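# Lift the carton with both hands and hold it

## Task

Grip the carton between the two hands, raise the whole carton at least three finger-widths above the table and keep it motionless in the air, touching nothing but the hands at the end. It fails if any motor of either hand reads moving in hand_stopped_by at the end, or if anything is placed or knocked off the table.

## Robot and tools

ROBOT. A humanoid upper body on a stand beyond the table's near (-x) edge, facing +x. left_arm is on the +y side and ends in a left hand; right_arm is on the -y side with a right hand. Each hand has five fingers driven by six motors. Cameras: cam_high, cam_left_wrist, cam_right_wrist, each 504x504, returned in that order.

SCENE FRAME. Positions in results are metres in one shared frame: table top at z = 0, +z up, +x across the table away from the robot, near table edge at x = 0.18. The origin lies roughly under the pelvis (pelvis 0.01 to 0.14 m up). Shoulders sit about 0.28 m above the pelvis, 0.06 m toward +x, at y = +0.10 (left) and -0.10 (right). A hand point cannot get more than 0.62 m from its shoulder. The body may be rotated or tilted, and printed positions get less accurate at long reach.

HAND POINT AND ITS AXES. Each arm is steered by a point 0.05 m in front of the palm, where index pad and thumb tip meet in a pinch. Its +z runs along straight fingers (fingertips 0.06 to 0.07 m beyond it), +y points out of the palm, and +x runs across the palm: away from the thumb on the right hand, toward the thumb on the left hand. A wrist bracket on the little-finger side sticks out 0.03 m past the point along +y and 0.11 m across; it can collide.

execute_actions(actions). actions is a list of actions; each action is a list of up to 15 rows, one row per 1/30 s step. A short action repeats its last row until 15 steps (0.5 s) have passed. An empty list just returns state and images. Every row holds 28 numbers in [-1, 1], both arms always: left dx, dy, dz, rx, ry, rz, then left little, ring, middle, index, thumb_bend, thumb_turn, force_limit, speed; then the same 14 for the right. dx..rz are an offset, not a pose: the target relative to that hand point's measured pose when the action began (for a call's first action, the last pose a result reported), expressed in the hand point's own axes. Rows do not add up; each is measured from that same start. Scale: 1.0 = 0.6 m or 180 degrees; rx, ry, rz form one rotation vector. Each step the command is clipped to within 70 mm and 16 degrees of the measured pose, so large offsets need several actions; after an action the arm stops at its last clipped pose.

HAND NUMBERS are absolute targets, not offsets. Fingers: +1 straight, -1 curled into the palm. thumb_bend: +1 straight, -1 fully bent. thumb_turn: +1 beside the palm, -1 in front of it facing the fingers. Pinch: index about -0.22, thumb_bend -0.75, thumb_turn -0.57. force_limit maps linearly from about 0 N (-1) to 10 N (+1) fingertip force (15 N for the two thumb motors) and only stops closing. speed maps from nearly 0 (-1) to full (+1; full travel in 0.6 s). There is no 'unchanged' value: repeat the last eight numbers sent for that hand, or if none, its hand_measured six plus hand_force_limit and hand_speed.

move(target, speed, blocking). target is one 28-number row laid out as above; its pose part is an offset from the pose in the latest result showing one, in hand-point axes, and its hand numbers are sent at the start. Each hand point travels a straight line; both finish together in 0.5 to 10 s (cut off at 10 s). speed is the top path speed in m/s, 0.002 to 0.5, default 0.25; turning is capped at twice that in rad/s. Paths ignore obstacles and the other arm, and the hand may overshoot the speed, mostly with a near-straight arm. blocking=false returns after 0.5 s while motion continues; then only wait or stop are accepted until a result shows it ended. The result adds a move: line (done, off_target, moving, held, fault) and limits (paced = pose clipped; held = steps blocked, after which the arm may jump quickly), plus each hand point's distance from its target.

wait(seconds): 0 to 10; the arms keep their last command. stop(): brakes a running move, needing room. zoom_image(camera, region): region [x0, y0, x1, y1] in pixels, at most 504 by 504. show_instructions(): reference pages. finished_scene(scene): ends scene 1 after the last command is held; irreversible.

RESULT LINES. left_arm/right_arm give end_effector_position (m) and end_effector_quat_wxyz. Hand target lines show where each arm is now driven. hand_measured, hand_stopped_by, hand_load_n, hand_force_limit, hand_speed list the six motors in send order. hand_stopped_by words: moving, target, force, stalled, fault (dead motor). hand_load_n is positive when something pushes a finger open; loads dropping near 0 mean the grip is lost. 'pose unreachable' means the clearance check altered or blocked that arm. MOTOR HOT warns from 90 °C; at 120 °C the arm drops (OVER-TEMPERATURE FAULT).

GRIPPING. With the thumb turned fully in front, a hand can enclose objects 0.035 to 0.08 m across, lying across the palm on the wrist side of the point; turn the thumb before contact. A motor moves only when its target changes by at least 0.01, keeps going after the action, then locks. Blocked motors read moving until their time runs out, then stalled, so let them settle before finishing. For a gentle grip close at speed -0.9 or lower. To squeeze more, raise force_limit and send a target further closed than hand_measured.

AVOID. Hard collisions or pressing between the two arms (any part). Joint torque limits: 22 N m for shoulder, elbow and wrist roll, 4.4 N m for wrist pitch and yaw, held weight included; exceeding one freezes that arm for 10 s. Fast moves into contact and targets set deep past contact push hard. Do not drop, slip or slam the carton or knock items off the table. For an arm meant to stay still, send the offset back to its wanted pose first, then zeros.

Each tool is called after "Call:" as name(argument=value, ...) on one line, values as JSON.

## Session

Call:
execute_actions(actions=[])

Scene clock: 0.00 s.
left_arm: end_effector_position=(+0.0861, +0.1745, +0.4782) hand_measured=(+1.000, +1.000, +1.000, +1.000, +1.000, +1.000) hand_load_n=(+0.0, +0.0, +0.0, +0.0, +0.0, +0.0) hand_stopped_by=(target, target, target, target, target, target) hand_force_limit=0.00 hand_speed=-0.80 end_effector_quat_wxyz=(-0.001, -0.004, -0.107, +0.994) | right_arm: end_effector_position=(+0.1596, -0.0890, +0.4898) hand_measured=(+1.000, +1.000, +1.000, +1.000, +1.000, +1.000) hand_load_n=(+0.0, +0.0, +0.0, +0.0, +0.0, +0.0) hand_stopped_by=(target, target, target, target, target, target) hand_force_limit=0.00 hand_speed=-0.80 end_effector_quat_wxyz=(+0.988, -0.108, -0.007, +0.108)
Joint positions: left_arm=[-0.078  0.524  0.287 -0.614 -0.718 -1.053 -0.329] | right_arm=[-0.18  -0.406 -0.257 -0.552  0.469 -1.008  0.172]
Joint velocities: left_arm=[-0.005 -0.006  0.023  0.003  0.009  0.     0.   ] | right_arm=[ 0.002  0.003  0.    -0.002  0.002  0.     0.   ]
Motor temperatures (°C, as the motors report them): left_arm=[34 28 34 36 29 23 22] | right_arm=[34 40 27 33 27 20 26]
Hand target (left_arm): +0.086, +0.174, +0.478; -0.001, -0.004, -0.107, +0.994
Hand target (right_arm): +0.160, -0.089, +0.490; +0.988, -0.108, -0.007, +0.108

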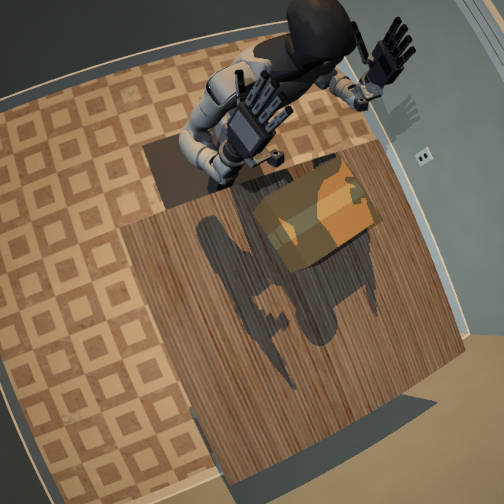

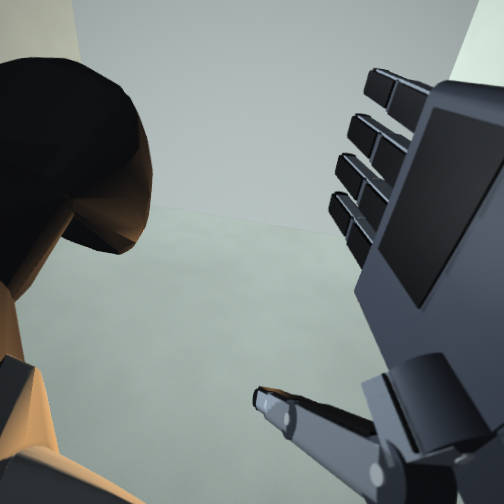

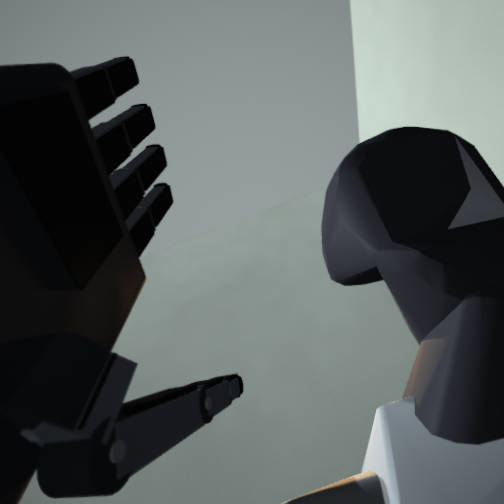

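Call:
zoom_image(camera="cam_high", region=[230, 130, 400, 300])

Region (230, 130, 400, 300) of cam_high's 504x504 image, scaled by 2.965, with more detail than that image has.

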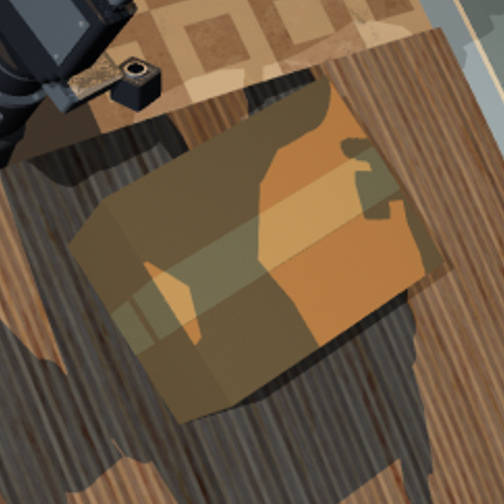

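Call:
move(target=[-0.3535,-0.1455,-0.39,0.0292,-0.603,-0.2471,0.42,0.45,0.45,0.45,1,-0.7,0,-0.4,0.315,-0.057,-0.385,-0.0128,0.6006,0.2679,0.42,0.45,0.45,0.45,1,-0.7,0,-0.4], speed=0.5)

Scene clock: 6.07 s.
left_arm: end_effector_position=(+0.3052, +0.3014, +0.2785) hand_measured=(+0.420, +0.450, +0.450, +0.450, +1.000, -0.700) hand_load_n=(+0.0, +0.0, +0.0, +0.0, +0.0, +0.0) hand_stopped_by=(target, target, target, target, target, target) hand_force_limit=0.00 hand_speed=-0.40 end_effector_quat_wxyz=(+0.247, +0.810, -0.029, +0.532) | right_arm: end_effector_position=(+0.3637, -0.1227, +0.2751) hand_measured=(+0.420, +0.450, +0.450, +0.450, +1.000, -0.700) hand_load_n=(+0.0, +0.0, +0.0, +0.0, +0.0, +0.0) hand_stopped_by=(target, target, target, target, target, target) hand_force_limit=0.00 hand_speed=-0.40 end_effector_quat_wxyz=(+0.475, -0.165, +0.806, +0.313)
Joint positions: left_arm=[ 0.093  1.528  0.093  0.268 -1.556  0.273 -0.865] | right_arm=[ 0.314 -1.508 -0.128 -0.067  1.653  0.121  0.609]
Joint velocities: left_arm=[-0.008  0.002 -0.023 -0.006  0.028  0.    -0.009] | right_arm=[-0.011 -0.008 -0.023  0.     0.006  0.     0.001]
Motor temperatures (°C, as the motors report them): left_arm=[34 29 34 36 29 23 22] | right_arm=[34 41 27 33 27 20 26]
Hand target (left_arm): +0.305, +0.302, +0.277; +0.246, +0.811, -0.030, +0.530
Hand target (right_arm): +0.364, -0.123, +0.275; +0.475, -0.164, +0.806, +0.314
Off the commanded pose (left_arm): 0.013 m, 2 deg.
Off the commanded pose (right_arm): 0.010 m, 1 deg.
move: off_target (left_arm, right_arm)

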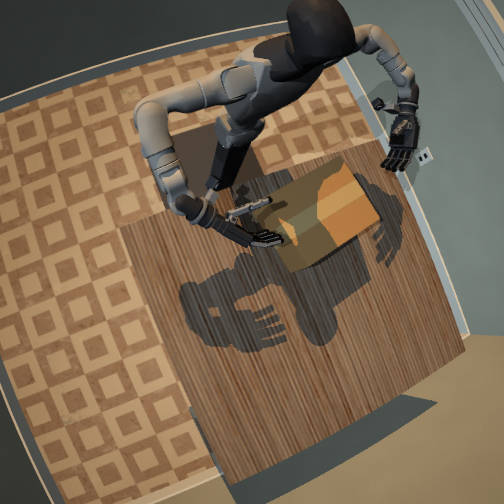

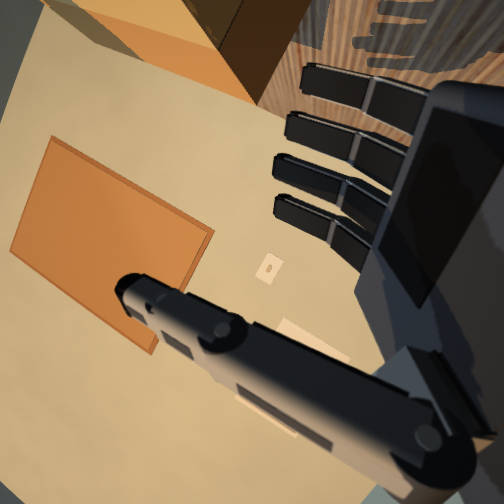

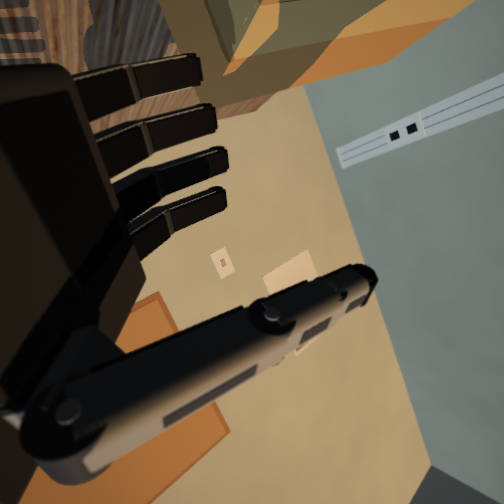

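Call:
move(target=[-0.2308,-0.1153,0.1597,0.03,-0.005,-0.004,0.42,0.45,0.45,0.45,1,-0.7,0,-0.4,0.2225,-0.1108,0.18,0.012,0.002,0.004,0.42,0.45,0.45,0.45,1,-0.7,0,-0.4], speed=0.22)

Scene clock: 7.83 s.
left_arm: end_effector_position=(+0.3407, +0.3016, +0.1050) hand_measured=(+0.420, +0.450, +0.450, +0.450, +1.000, -0.700) hand_load_n=(-3.0, +0.0, +0.0, +0.0, +0.0, +0.0) hand_stopped_by=(target, target, target, target, target, target) hand_force_limit=0.00 hand_speed=-0.40 end_effector_quat_wxyz=(+0.203, +0.820, +0.020, +0.535) | right_arm: end_effector_position=(+0.4109, -0.1085, +0.0967) hand_measured=(+0.420, +0.450, +0.450, +0.450, +1.000, -0.700) hand_load_n=(+0.0, +0.0, +0.0, +0.0, +0.0, +0.0) hand_stopped_by=(target, target, target, target, target, target) hand_force_limit=0.00 hand_speed=-0.40 end_effector_quat_wxyz=(+0.482, -0.131, +0.815, +0.295)
Joint positions: left_arm=[-0.622  0.776 -0.357  1.364 -1.019 -0.206 -1.107] | right_arm=[-0.533 -0.659  0.417  1.135  1.043 -0.196  0.924]
Joint velocities: left_arm=[-0.164 -0.084 -0.017  0.35   0.037 -0.114 -0.166] | right_arm=[-0.044  0.015  0.005  0.132 -0.009 -0.044  0.073]
Motor temperatures (°C, as the motors report them): left_arm=[34 29 34 36 29 23 22] | right_arm=[34 41 27 33 27 20 26]
Hand target (left_arm): +0.338, +0.301, +0.097; +0.199, +0.828, +0.022, +0.524
Hand target (right_arm): +0.410, -0.107, +0.096; +0.480, -0.134, +0.814, +0.296
Off the commanded pose (left_arm): 0.013 m, 3 deg.
Off the commanded pose (right_arm): 0.012 m, 3 deg.
move: off_target (left_arm, right_arm)

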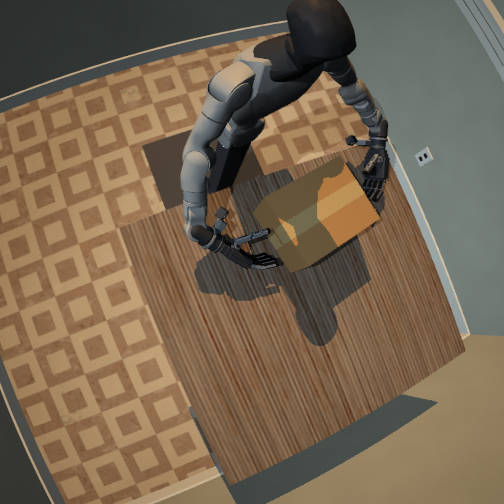

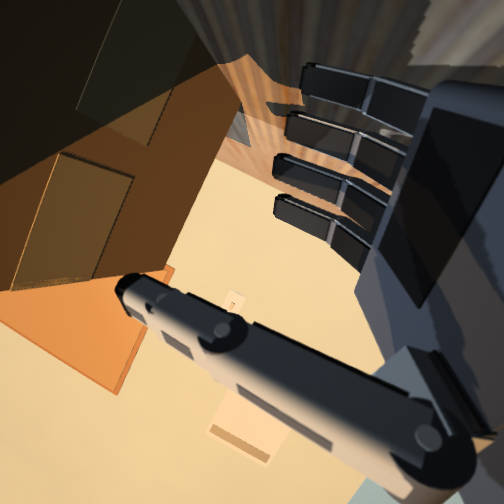

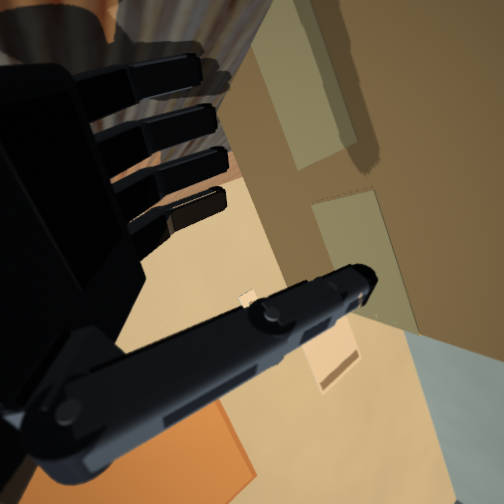

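Call:
move(target=[0.001,0.0665,0.037,-0.031,-0.004,0.007,0.0,0.45,0.45,0.45,1,-0.7,0,-0.4,0.004,0.033,0.009,-0.022,0,0,0.0,0.45,0.45,0.45,1,-0.7,0,-0.4], speed=0.1)

Scene clock: 13.27 s.
left_arm: end_effector_position=(+0.3534, +0.2573, +0.1117) hand_measured=(+0.000, +0.450, +0.450, +0.450, +1.000, -0.700) hand_load_n=(+0.0, +0.0, +0.0, +0.0, +0.0, +0.0) hand_stopped_by=(target, target, target, target, target, target) hand_force_limit=0.00 hand_speed=-0.40 end_effector_quat_wxyz=(+0.239, +0.812, -0.019, +0.532) | right_arm: end_effector_position=(+0.4045, -0.0907, +0.0999) hand_measured=(+0.000, +0.450, +0.450, +0.450, +1.000, -0.700) hand_load_n=(+0.0, +0.0, +0.0, +0.0, +0.0, +0.0) hand_stopped_by=(target, target, target, target, target, target) hand_force_limit=0.00 hand_speed=-0.40 end_effector_quat_wxyz=(+0.478, -0.146, +0.804, +0.322)
Joint positions: left_arm=[-0.539  0.79  -0.391  1.028 -1.018 -0.114 -0.958] | right_arm=[-0.535 -0.638  0.432  1.11   1.043 -0.198  0.945]
Joint velocities: left_arm=[ 0.003 -0.003  0.    -0.003 -0.008  0.001  0.003] | right_arm=[0.009 0.    0.014 0.    0.009 0.    0.   ]
Motor temperatures (°C, as the motors report them): left_arm=[35 30 34 36 29 23 22] | right_arm=[35 42 27 33 27 21 26]
Hand target (left_arm): +0.354, +0.259, +0.112; +0.238, +0.812, -0.016, +0.532
Hand target (right_arm): +0.403, -0.089, +0.099; +0.476, -0.147, +0.804, +0.323
Off the commanded pose (left_arm): 0.001 m, 0 deg.
Off the commanded pose (right_arm): 0.002 m, 0 deg.
move: done

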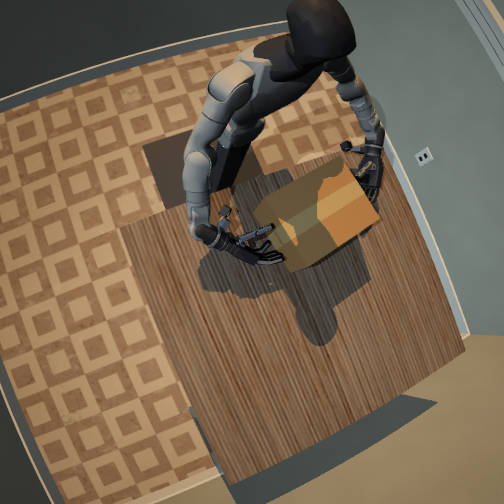

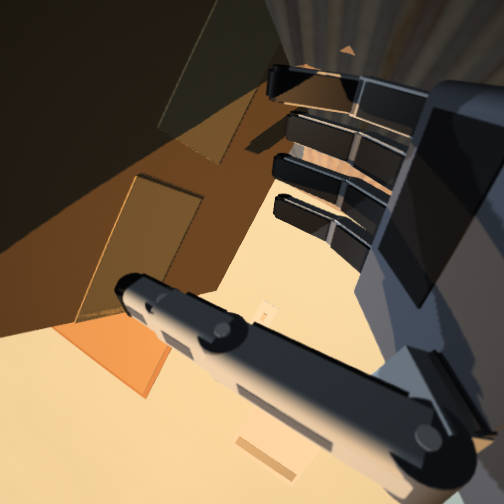

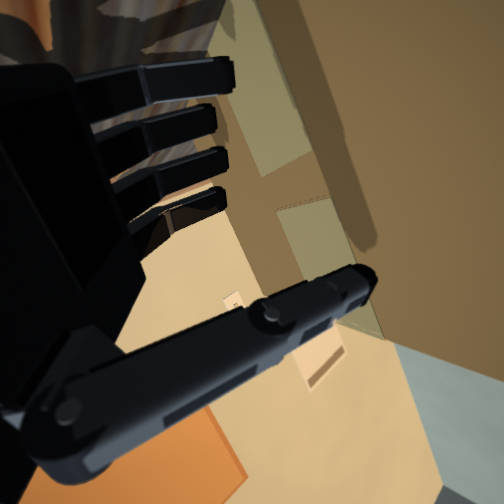

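Call:
execute_actions(actions=[[[-0.002,0.004,0.0025,-0.002,0,0,0,0.45,0.45,0.45,1,-0.7,0,-0.4,0,0.001,0,-0.002,0,0,0,0.45,0.45,0.45,1,-0.7,0,-0.4],[-0.004,0.009,0.0055,-0.005,0,0,0,0.45,0.45,0.45,1,-0.7,0,-0.4,0,0.002,0.001,-0.005,0,0,0,0.45,0.45,0.45,1,-0.7,0,-0.4],[-0.0065,0.014,0.008,-0.008,0,0,0,0.45,0.45,0.45,1,-0.7,0,-0.4,0,0.003,0.001,-0.008,0,0,0,0.45,0.45,0.45,1,-0.7,0,-0.4],[-0.009,0.018,0.011,-0.011,0,0,0,0.45,0.45,0.45,1,-0.7,0,-0.4,0.001,0.004,0.002,-0.011,0,0,0,0.45,0.45,0.45,1,-0.7,0,-0.4],[-0.011,0.023,0.014,-0.014,0,0,0,0.45,0.45,0.45,1,-0.7,0,-0.4,0.001,0.006,0.003,-0.014,0,0,0,0.45,0.45,0.45,1,-0.7,0,-0.4],[-0.013,0.0275,0.0165,-0.017,0,0,0,0.45,0.45,0.45,1,-0.7,0,-0.4,0.001,0.008,0.003,-0.017,0,0,0,0.45,0.45,0.45,1,-0.7,0,-0.4],[-0.0145,0.033,0.019,-0.021,-0.001,0,0,0.45,0.45,0.45,1,-0.7,0,-0.4,0.002,0.013,0.0055,-0.02,0,0,0,0.45,0.45,0.45,1,-0.7,0,-0.4],[-0.016,0.039,0.021,-0.025,-0.002,0,0,0.45,0.45,0.45,1,-0.7,0,-0.4,0.004,0.018,0.008,-0.024,0.001,-0.001,0,0.45,0.45,0.45,1,-0.7,0,-0.4],[-0.018,0.045,0.0235,-0.028,-0.003,0.001,0,0.45,0.45,0.45,1,-0.7,0,-0.4,0.005,0.023,0.01,-0.027,0.002,-0.001,0,0.45,0.45,0.45,1,-0.7,0,-0.4],[-0.0195,0.051,0.026,-0.032,-0.004,0.001,0,0.45,0.45,0.45,1,-0.7,0,-0.4,0.006,0.028,0.013,-0.031,0.002,-0.002,0,0.45,0.45,0.45,1,-0.7,0,-0.4],[-0.021,0.057,0.028,-0.036,-0.005,0.002,0,0.45,0.45,0.45,1,-0.7,0,-0.4,0.008,0.033,0.015,-0.034,0.003,-0.002,0,0.45,0.45,0.45,1,-0.7,0,-0.4],[-0.023,0.0625,0.0305,-0.04,-0.006,0.002,0,0.45,0.45,0.45,1,-0.7,0,-0.4,0.009,0.039,0.0175,-0.038,0.003,-0.003,0,0.45,0.45,0.45,1,-0.7,0,-0.4],[-0.0245,0.068,0.033,-0.044,-0.007,0.003,0,0.45,0.45,0.45,1,-0.7,0,-0.4,0.01,0.044,0.02,-0.041,0.004,-0.003,0,0.45,0.45,0.45,1,-0.7,0,-0.4],[-0.026,0.074,0.035,-0.047,-0.008,0.003,0,0.45,0.45,0.45,1,-0.7,0,-0.4,0.012,0.049,0.0225,-0.045,0.004,-0.004,0,0.45,0.45,0.45,1,-0.7,0,-0.4],[-0.028,0.08,0.0375,-0.051,-0.008,0.003,0,0.45,0.45,0.45,1,-0.7,0,-0.4,0.013,0.055,0.025,-0.048,0.005,-0.004,0,0.45,0.45,0.45,1,-0.7,0,-0.4]]])

Call:
wait(seconds=0.25)

Scene clock: 14.77 s.
left_arm: end_effector_position=(+0.3546, +0.2390, +0.1082) hand_measured=(+0.000, +0.450, +0.450, +0.450, +1.000, -0.700) hand_load_n=(+0.0, +0.0, +0.5, +0.0, +0.0, +0.0) hand_stopped_by=(target, target, target, target, target, target) hand_force_limit=0.00 hand_speed=-0.40 end_effector_quat_wxyz=(+0.256, +0.807, -0.033, +0.531) | right_arm: end_effector_position=(+0.4029, -0.0859, +0.0999) hand_measured=(+0.000, +0.450, +0.450, +0.450, +1.000, -0.700) hand_load_n=(+0.0, +0.0, +0.0, +0.0, +0.0, +0.0) hand_stopped_by=(target, target, target, target, target, target) hand_force_limit=0.00 hand_speed=-0.40 end_effector_quat_wxyz=(+0.475, -0.158, +0.798, +0.336)
Joint positions: left_arm=[-0.563  0.746 -0.419  1.057 -1.009 -0.145 -0.977] | right_arm=[-0.642 -0.575  0.441  1.343  1.032 -0.265  1.083]
Joint velocities: left_arm=[-0.032  0.031 -0.087 -0.005 -0.011 -0.012  0.   ] | right_arm=[-0.137  0.08   0.072  0.319  0.006 -0.163  0.144]
Motor temperatures (°C, as the motors report them): left_arm=[35 30 34 36 29 23 22] | right_arm=[35 42 27 33 27 21 26]
Hand target (left_arm): +0.350, +0.204, +0.107; +0.300, +0.797, -0.065, +0.519
Hand target (right_arm): +0.391, -0.056, +0.100; +0.460, -0.185, +0.784, +0.373
Off the commanded pose (left_arm): 0.037 m, 7 deg.
Off the commanded pose (right_arm): 0.032 m, 6 deg.

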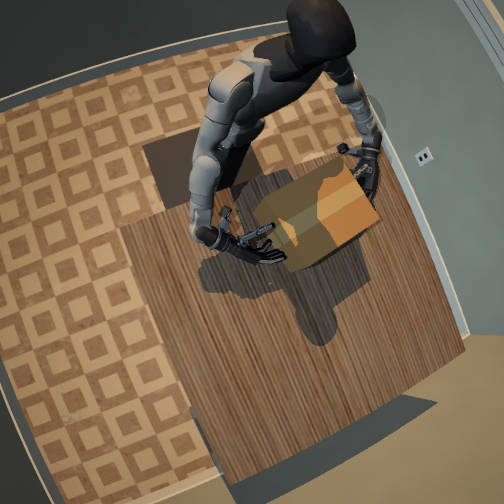

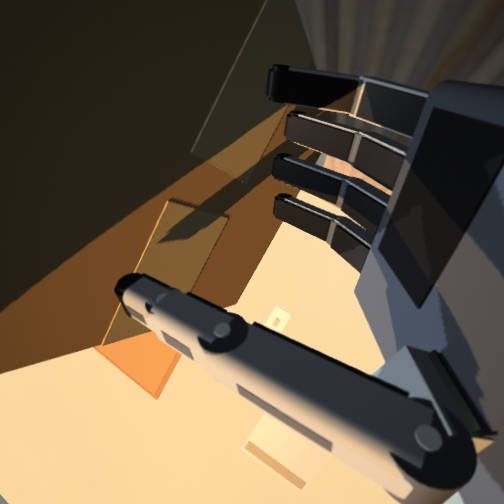

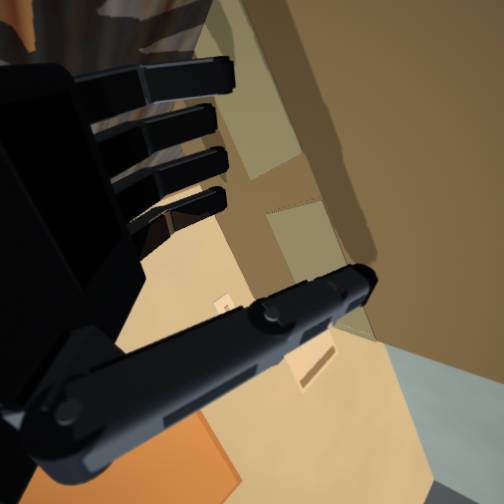

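Scene clock: 15.03 s.
left_arm: end_effector_position=(+0.3546, +0.2387, +0.1082) hand_measured=(+0.000, +0.450, +0.450, +0.450, +1.000, -0.700) hand_load_n=(+0.0, +0.0, +0.5, +0.0, +0.0, +0.0) hand_stopped_by=(target, target, target, target, target, target) hand_force_limit=0.00 hand_speed=-0.40 end_effector_quat_wxyz=(+0.254, +0.807, -0.036, +0.531) | right_arm: end_effector_position=(+0.4028, -0.0856, +0.0998) hand_measured=(+0.000, +0.450, +0.450, +0.450, +1.000, -0.700) hand_load_n=(+0.0, +0.0, +0.0, +0.0, +0.0, +0.0) hand_stopped_by=(target, target, target, target, target, target) hand_force_limit=0.00 hand_speed=-0.40 end_effector_quat_wxyz=(+0.476, -0.160, +0.797, +0.335)
Joint positions: left_arm=[-0.565  0.747 -0.424  1.059 -1.009 -0.15  -0.978] | right_arm=[-0.65  -0.572  0.445  1.361  1.032 -0.274  1.09 ]
Joint velocities: left_arm=[ 0.002 -0.011 -0.003  0.     0.009  0.     0.   ] | right_arm=[0.008 0.005 0.009 0.    0.    0.    0.   ]
Motor temperatures (°C, as the motors report them): left_arm=[35 30 34 36 29 23 22] | right_arm=[36 42 27 33 27 21 26]
Hand target (left_arm): +0.350, +0.204, +0.107; +0.300, +0.797, -0.065, +0.519
Hand target (right_arm): +0.391, -0.056, +0.100; +0.460, -0.185, +0.784, +0.373
Off the commanded pose (left_arm): 0.037 m, 7 deg.
Off the commanded pose (right_arm): 0.032 m, 6 deg.
wait: 0.27 s; at rest by 0.17 s

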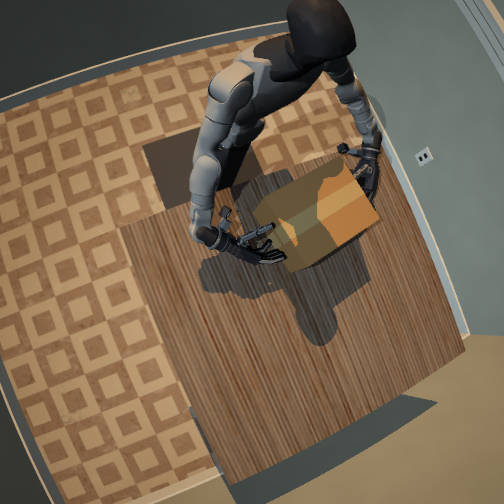

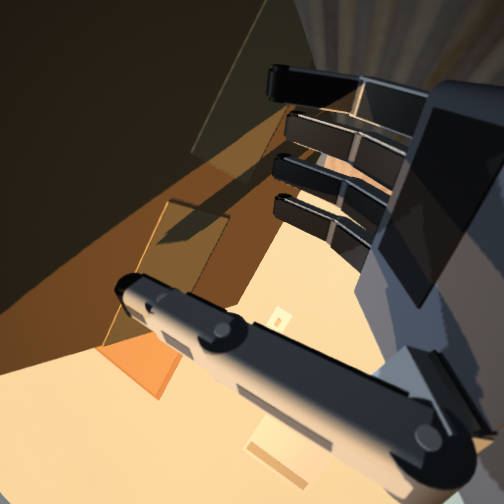

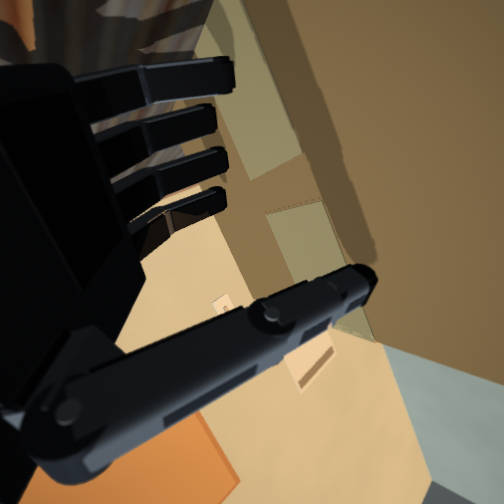

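Call:
execute_actions(actions=[[[-0.017,0.0585,0.0254,-0.036,-0.007,-0.002,0,0.45,0.45,0.45,1,-0.7,0,-0.4,0.013,0.0507,0.0254,-0.032,0.006,0.001,0,0.45,0.45,0.45,1,-0.7,0,-0.4],[-0.018,0.0625,0.027,-0.0365,-0.007,-0.002,0,0.45,0.45,0.45,1,-0.7,0,-0.4,0.014,0.0544,0.0273,-0.034,0.006,0.001,0,0.45,0.45,0.45,1,-0.7,0,-0.4],[-0.019,0.0665,0.0287,-0.037,-0.008,-0.002,0,0.45,0.45,0.45,1,-0.7,0,-0.4,0.0147,0.058,0.0292,-0.035,0.0065,0.001,0,0.45,0.45,0.45,1,-0.7,0,-0.4],[-0.02,0.0705,0.0304,-0.038,-0.008,-0.003,0,0.45,0.45,0.45,1,-0.7,0,-0.4,0.0156,0.062,0.031,-0.0365,0.007,0,0,0.45,0.45,0.45,1,-0.7,0,-0.4],[-0.021,0.0745,0.032,-0.0385,-0.009,-0.003,0,0.45,0.45,0.45,1,-0.7,0,-0.4,0.0166,0.0656,0.033,-0.038,0.007,0,0,0.45,0.45,0.45,1,-0.7,0,-0.4],[-0.022,0.0785,0.0337,-0.039,-0.009,-0.003,0,0.45,0.45,0.45,1,-0.7,0,-0.4,0.0175,0.0693,0.035,-0.039,0.0075,0,0,0.45,0.45,0.45,1,-0.7,0,-0.4],[-0.023,0.0825,0.0353,-0.0395,-0.01,-0.003,0,0.45,0.45,0.45,1,-0.7,0,-0.4,0.0184,0.073,0.0368,-0.0405,0.008,0,0,0.45,0.45,0.45,1,-0.7,0,-0.4],[-0.0238,0.0863,0.037,-0.04,-0.01,-0.003,0,0.45,0.45,0.45,1,-0.7,0,-0.4,0.0193,0.0767,0.0387,-0.042,0.008,0,0,0.45,0.45,0.45,1,-0.7,0,-0.4]]])

Call:
wait(seconds=0.15)

Scene clock: 16.10 s.
left_arm: end_effector_position=(+0.3553, +0.2359, +0.1095) hand_measured=(+0.000, +0.450, +0.450, +0.450, +1.000, -0.700) hand_load_n=(+0.0, +0.0, +0.5, +0.0, +0.0, -0.5) hand_stopped_by=(target, target, target, target, target, target) hand_force_limit=0.00 hand_speed=-0.40 end_effector_quat_wxyz=(+0.237, +0.814, -0.034, +0.530) | right_arm: end_effector_position=(+0.4025, -0.0844, +0.1000) hand_measured=(+0.000, +0.450, +0.450, +0.450, +1.000, -0.700) hand_load_n=(+0.0, +0.0, -1.0, +0.0, +0.0, +0.0) hand_stopped_by=(target, target, target, target, target, target) hand_force_limit=0.00 hand_speed=-0.40 end_effector_quat_wxyz=(+0.478, -0.163, +0.798, +0.328)
Joint positions: left_arm=[-0.485  0.805 -0.44   0.857 -1.036 -0.106 -0.838] | right_arm=[-0.588 -0.614  0.479  1.207  1.059 -0.248  1.003]
Joint velocities: left_arm=[-0.002  0.017 -0.049 -0.043 -0.032  0.003  0.036] | right_arm=[ 0.13  -0.106  0.091 -0.36   0.057  0.106 -0.208]
Motor temperatures (°C, as the motors report them): left_arm=[35 30 34 36 29 23 22] | right_arm=[36 42 27 33 27 21 27]
Hand target (left_arm): +0.348, +0.184, +0.110; +0.307, +0.798, -0.069, +0.514
Hand target (right_arm): +0.383, -0.039, +0.101; +0.453, -0.196, +0.779, +0.387
Off the commanded pose (left_arm): 0.055 m, 9 deg.
Off the commanded pose (right_arm): 0.052 m, 8 deg.

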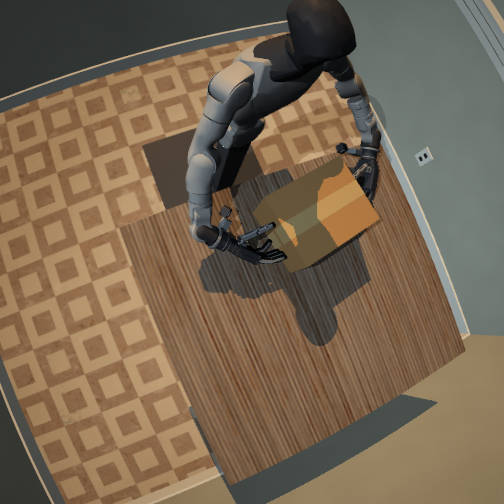

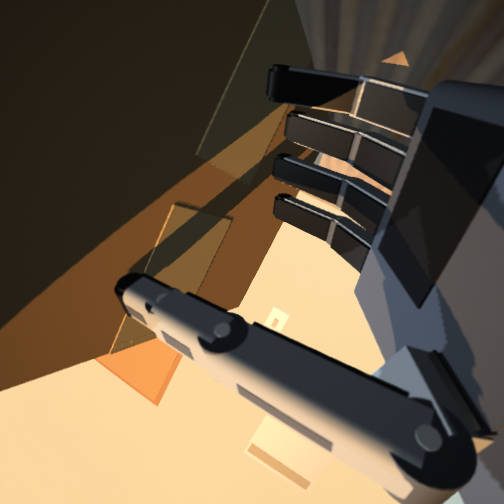

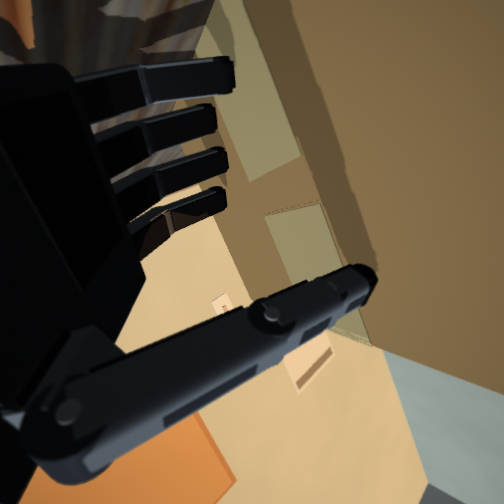

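Scene clock: 16.27 s.
left_arm: end_effector_position=(+0.3554, +0.2358, +0.1095) hand_measured=(+0.000, +0.450, +0.450, +0.450, +1.000, -0.700) hand_load_n=(+0.0, +0.0, +0.0, +0.0, +0.0, -0.5) hand_stopped_by=(target, target, target, target, target, target) hand_force_limit=0.00 hand_speed=-0.40 end_effector_quat_wxyz=(+0.237, +0.814, -0.034, +0.529) | right_arm: end_effector_position=(+0.4025, -0.0843, +0.1001) hand_measured=(+0.000, +0.450, +0.450, +0.450, +1.000, -0.700) hand_load_n=(+0.0, +0.0, -1.0, +0.0, +0.0, -0.5) hand_stopped_by=(target, target, target, target, target, target) hand_force_limit=0.00 hand_speed=-0.40 end_effector_quat_wxyz=(+0.478, -0.164, +0.799, +0.327)
Joint positions: left_arm=[-0.485  0.806 -0.442  0.855 -1.038 -0.106 -0.836] | right_arm=[-0.579 -0.622  0.484  1.183  1.063 -0.241  0.989]
Joint velocities: left_arm=[-0.008 -0.008 -0.009  0.003 -0.006  0.     0.   ] | right_arm=[-0.002  0.002 -0.005 -0.017 -0.009  0.003 -0.006]
Motor temperatures (°C, as the motors report them): left_arm=[35 30 34 37 29 23 22] | right_arm=[36 42 27 33 27 21 27]
Hand target (left_arm): +0.348, +0.184, +0.110; +0.307, +0.798, -0.069, +0.514
Hand target (right_arm): +0.383, -0.039, +0.101; +0.453, -0.196, +0.779, +0.387
Off the commanded pose (left_arm): 0.055 m, 9 deg.
Off the commanded pose (right_arm): 0.051 m, 8 deg.
wait: 0.17 s; no rest

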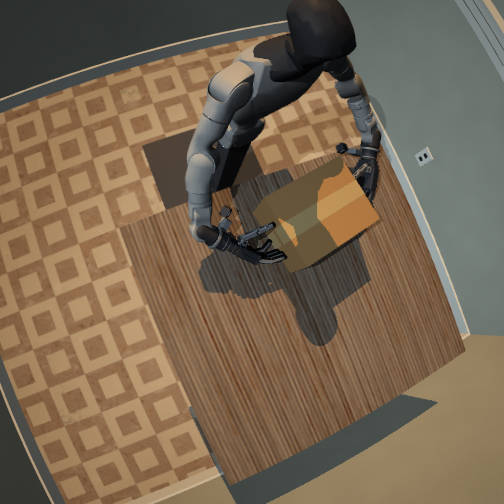

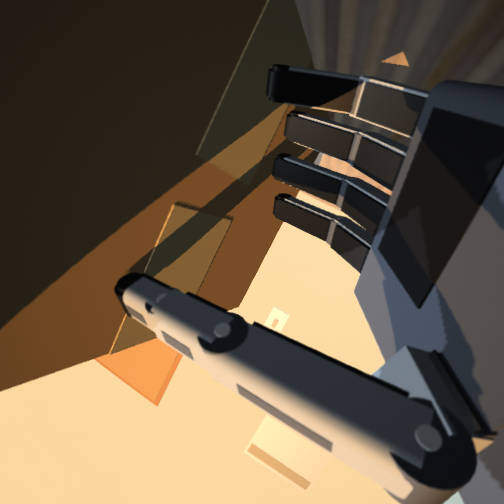

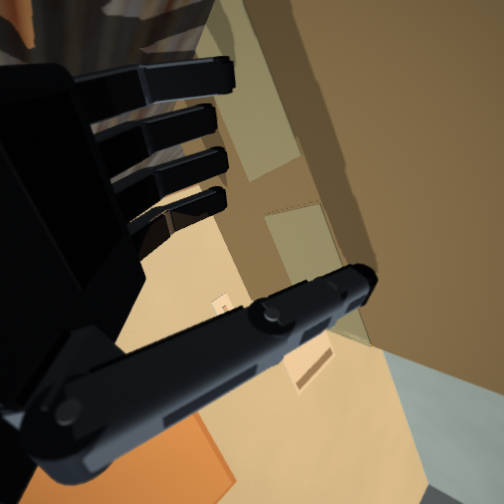

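Call:
execute_actions(actions=[[[-0.0239,0.0865,0.0326,-0.052,-0.006,-0.007,0,0.45,0.45,0.45,1,-0.7,0,-0.4,0.0184,0.078,0.038,-0.048,0.007,0.005,0,0.45,0.45,0.45,1,-0.7,0,-0.4],[-0.0226,0.0905,0.033,-0.054,-0.006,-0.007,0,0.45,0.45,0.45,1,-0.7,0,-0.4,0.0175,0.0815,0.039,-0.05,0.007,0.005,0,0.45,0.45,0.45,1,-0.7,0,-0.4],[-0.0213,0.0942,0.0332,-0.055,-0.005,-0.007,0,0.45,0.45,0.45,1,-0.7,0,-0.4,0.0165,0.0848,0.0398,-0.051,0.006,0.005,0,0.45,0.45,0.45,1,-0.7,0,-0.4],[-0.0176,0.0956,0.0318,-0.055,-0.005,-0.006,0,0.45,0.45,0.45,1,-0.7,0,-0.4,0.0125,0.0865,0.0383,-0.051,0.006,0.004,0,0.45,0.45,0.45,1,-0.7,0,-0.4],[-0.014,0.0971,0.0305,-0.055,-0.004,-0.006,0,0.45,0.45,0.45,1,-0.7,0,-0.4,0.0085,0.0882,0.0368,-0.051,0.005,0.004,0,0.45,0.45,0.45,1,-0.7,0,-0.4],[-0.0103,0.0985,0.0291,-0.055,-0.004,-0.006,0,0.45,0.45,0.45,1,-0.7,0,-0.4,0.0045,0.0899,0.0353,-0.051,0.005,0.004,0,0.45,0.45,0.45,1,-0.7,0,-0.4],[-0.0067,0.1,0.0277,-0.055,-0.003,-0.005,0,0.45,0.45,0.45,1,-0.7,0,-0.4,0.0005,0.0916,0.0337,-0.051,0.004,0.003,0,0.45,0.45,0.45,1,-0.7,0,-0.4],[-0.003,0.1014,0.0263,-0.055,-0.002,-0.005,0,0.45,0.45,0.45,1,-0.7,0,-0.4,-0.0035,0.0932,0.0322,-0.051,0.003,0.003,0,0.45,0.45,0.45,1,-0.7,0,-0.4],[0.0006,0.1029,0.025,-0.055,-0.001,-0.004,0,0.45,0.45,0.45,1,-0.7,0,-0.4,-0.0074,0.0949,0.0307,-0.051,0.002,0.002,0,0.45,0.45,0.45,1,-0.7,0,-0.4],[0.0043,0.1043,0.0236,-0.055,0,-0.004,0,0.45,0.45,0.45,1,-0.7,0,-0.4,-0.0114,0.0966,0.0292,-0.051,0.001,0.002,0,0.45,0.45,0.45,1,-0.7,0,-0.4],[0.0079,0.1058,0.0222,-0.055,0,-0.004,0,0.45,0.45,0.45,1,-0.7,0,-0.4,-0.0154,0.0983,0.0277,-0.051,0.001,0.002,0,0.45,0.45,0.45,1,-0.7,0,-0.4],[0.0116,0.1072,0.0208,-0.055,0,-0.004,0,0.45,0.45,0.45,1,-0.7,0,-0.4,-0.0194,0.0999,0.0262,-0.051,0.001,0.002,0,0.45,0.45,0.45,1,-0.7,0,-0.4],[0.0152,0.1087,0.0195,-0.055,0,-0.004,0,0.45,0.45,0.45,1,-0.7,0,-0.4,-0.0234,0.1016,0.0247,-0.051,0.001,0.002,0,0.45,0.45,0.45,1,-0.7,0,-0.4],[0.0189,0.1101,0.0181,-0.055,0,-0.004,0,0.45,0.45,0.45,1,-0.7,0,-0.4,-0.0274,0.1033,0.0232,-0.051,0.001,0.002,0,0.45,0.45,0.45,1,-0.7,0,-0.4],[0.0225,0.1116,0.0167,-0.055,0,-0.004,0,0.45,0.45,0.45,1,-0.7,0,-0.4,-0.0313,0.105,0.0216,-0.051,0.001,0.002,0,0.45,0.45,0.45,1,-0.7,0,-0.4]]])

Call:
wait(seconds=0.3)

Scene clock: 17.70 s.
left_arm: end_effector_position=(+0.3524, +0.2325, +0.1192) hand_measured=(+0.000, +0.450, +0.450, +0.450, +1.000, -0.700) hand_load_n=(+0.0, +0.5, +7.5, +0.0, -1.0, -2.5) hand_stopped_by=(target, target, target, target, target, target) hand_force_limit=0.00 hand_speed=-0.40 end_effector_quat_wxyz=(+0.235, +0.820, -0.028, +0.520) | right_arm: end_effector_position=(+0.3977, -0.0851, +0.1087) hand_measured=(+0.000, +0.450, +0.452, +0.450, +1.000, -0.700) hand_load_n=(+0.0, +0.0, +7.0, +0.0, -0.5, -3.5) hand_stopped_by=(target, target, target, target, target, target) hand_force_limit=0.00 hand_speed=-0.40 end_effector_quat_wxyz=(+0.464, -0.161, +0.808, +0.326)
Joint positions: left_arm=[-0.409  0.892 -0.443  0.644 -1.093 -0.023 -0.725] | right_arm=[-0.465 -0.745  0.503  0.871  1.108 -0.12   0.845]
Joint velocities: left_arm=[ 0.071  0.291  0.103 -0.618 -0.232  0.234  0.257] | right_arm=[ 0.281 -0.454 -0.046 -0.988  0.207  0.37  -0.396]
Motor temperatures (°C, as the motors report them): left_arm=[36 30 34 37 29 23 24] | right_arm=[36 42 27 33 27 21 28]
Hand target (left_arm): +0.347, +0.178, +0.142; +0.312, +0.789, -0.076, +0.523
Hand target (right_arm): +0.380, -0.033, +0.135; +0.459, -0.206, +0.767, +0.399
Off the commanded pose (left_arm): 0.062 m, 11 deg.
Off the commanded pose (right_arm): 0.062 m, 10 deg.

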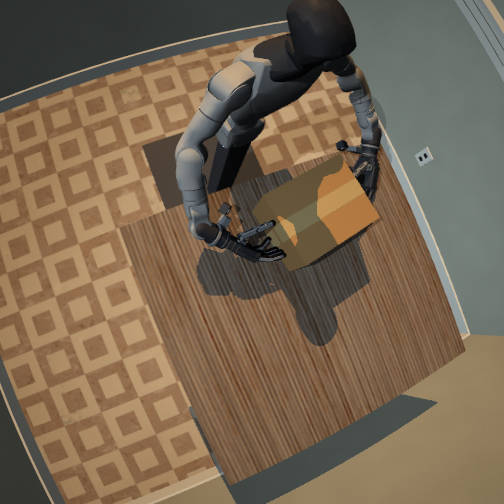

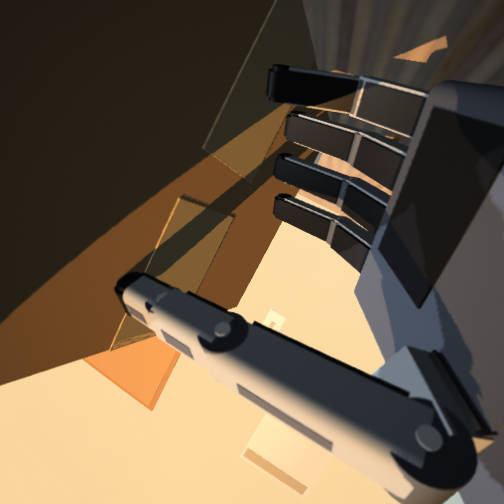

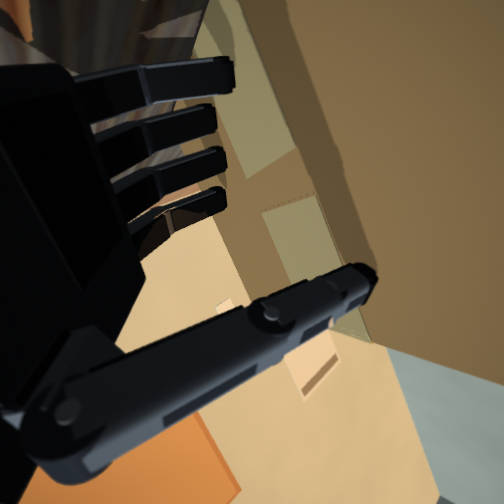

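Scene clock: 18.00 s.
left_arm: end_effector_position=(+0.3585, +0.2338, +0.1368) hand_measured=(+0.000, +0.450, +0.450, +0.450, +1.000, -0.700) hand_load_n=(+0.0, +3.0, +6.0, +0.0, +0.0, -2.0) hand_stopped_by=(target, target, target, target, target, target) hand_force_limit=0.00 hand_speed=-0.40 end_effector_quat_wxyz=(+0.236, +0.810, -0.029, +0.536) | right_arm: end_effector_position=(+0.4039, -0.0840, +0.1254) hand_measured=(+0.000, +0.450, +0.452, +0.450, +1.000, -0.700) hand_load_n=(+0.0, +0.0, +8.0, +0.0, +0.0, -3.0) hand_stopped_by=(target, target, target, target, target, target) hand_force_limit=0.00 hand_speed=-0.40 end_effector_quat_wxyz=(+0.477, -0.160, +0.799, +0.328)
Joint positions: left_arm=[-0.41   0.92  -0.427  0.589 -1.121 -0.011 -0.704] | right_arm=[-0.453 -0.785  0.49   0.781  1.137 -0.095  0.806]
Joint velocities: left_arm=[ 0.028 -0.02  -0.005  0.002  0.021  0.012  0.   ] | right_arm=[0.018 0.009 0.009 0.    0.012 0.016 0.   ]
Motor temperatures (°C, as the motors report them): left_arm=[36 30 34 37 29 23 24] | right_arm=[37 42 27 34 27 21 29]
Hand target (left_arm): +0.347, +0.178, +0.142; +0.312, +0.789, -0.076, +0.523
Hand target (right_arm): +0.380, -0.033, +0.135; +0.459, -0.206, +0.767, +0.399
Off the commanded pose (left_arm): 0.060 m, 10 deg.
Off the commanded pose (right_arm): 0.058 m, 9 deg.
wait: 0.30 s; no rest

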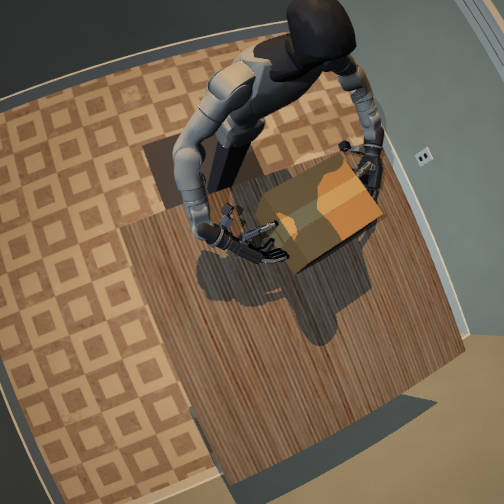

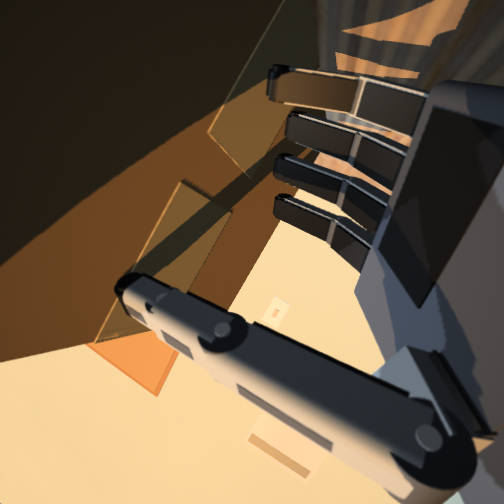

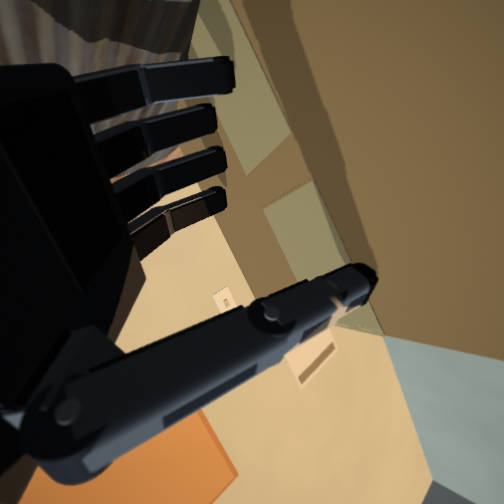

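Call:
execute_actions(actions=[[[-0.0203,0.0957,0.0256,-0.0565,-0.005,-0.003,0,0.45,0.45,0.45,1,-0.7,0,-0.4,0.0067,0.0917,0.0341,-0.0512,0.001,0,0,0.45,0.45,0.45,1,-0.7,0,-0.4],[-0.0206,0.097,0.0261,-0.056,-0.005,-0.003,0,0.45,0.45,0.45,1,-0.7,0,-0.4,0.007,0.0928,0.0348,-0.0504,0.001,0,0,0.45,0.45,0.45,1,-0.7,0,-0.4],[-0.0209,0.0982,0.0265,-0.055,-0.005,-0.003,0,0.45,0.45,0.45,1,-0.7,0,-0.4,0.0072,0.094,0.0354,-0.0496,0.001,0,0,0.45,0.45,0.45,1,-0.7,0,-0.4],[-0.0212,0.0995,0.027,-0.054,-0.005,-0.003,0,0.45,0.45,0.45,1,-0.7,0,-0.4,0.0075,0.0951,0.0361,-0.0488,0.001,0,0,0.45,0.45,0.45,1,-0.7,0,-0.4],[-0.0215,0.1007,0.0274,-0.053,-0.005,-0.003,0,0.45,0.45,0.45,1,-0.7,0,-0.4,0.0077,0.0963,0.0367,-0.048,0.001,0,0,0.45,0.45,0.45,1,-0.7,0,-0.4]]])

Scene clock: 19.17 s.
left_arm: end_effector_position=(+0.3569, +0.2335, +0.1376) hand_measured=(+0.000, +0.450, +0.450, +0.450, +1.000, -0.700) hand_load_n=(+0.0, +1.0, +4.5, +0.0, -1.5, +1.5) hand_stopped_by=(target, target, target, target, target, target) hand_force_limit=0.00 hand_speed=-0.40 end_effector_quat_wxyz=(+0.231, +0.812, -0.017, +0.536) | right_arm: end_effector_position=(+0.4036, -0.0836, +0.1279) hand_measured=(+0.000, +0.450, +0.452, +0.450, +1.000, -0.700) hand_load_n=(+0.0, +0.0, +5.0, +0.0, -0.5, +1.5) hand_stopped_by=(target, target, target, target, target, target) hand_force_limit=0.00 hand_speed=-0.40 end_effector_quat_wxyz=(+0.478, -0.147, +0.805, +0.321)
Joint positions: left_arm=[-0.375  0.947 -0.443  0.521 -1.165 -0.014 -0.644] | right_arm=[-0.408 -0.826  0.509  0.667  1.184 -0.081  0.717]
Joint velocities: left_arm=[ 0.006  0.035 -0.071  0.005 -0.04  -0.022  0.015] | right_arm=[-0.003 -0.02   0.074 -0.002  0.063 -0.014 -0.014]
Motor temperatures (°C, as the motors report them): left_arm=[36 30 34 38 29 23 26] | right_arm=[38 42 27 35 27 21 31]
Hand target (left_arm): +0.346, +0.175, +0.143; +0.305, +0.791, -0.070, +0.525
Hand target (right_arm): +0.380, -0.031, +0.136; +0.461, -0.196, +0.774, +0.387
Off the commanded pose (left_arm): 0.063 m, 11 deg.
Off the commanded pose (right_arm): 0.061 m, 10 deg.

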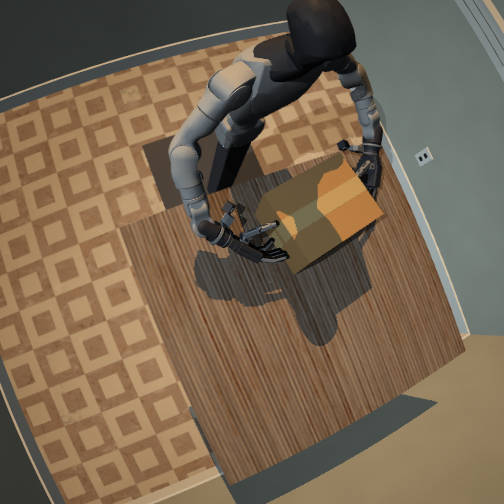

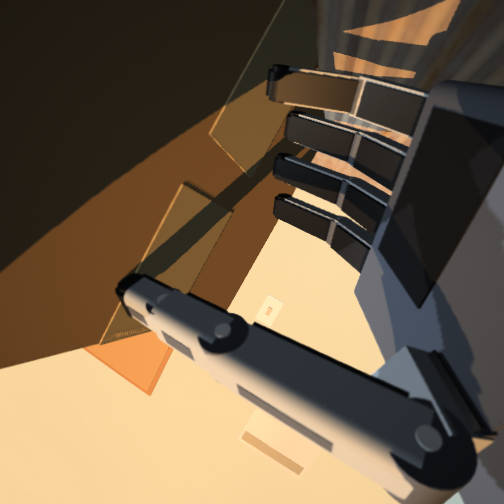

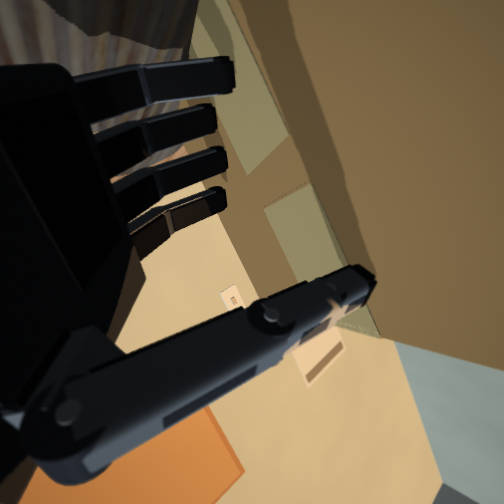

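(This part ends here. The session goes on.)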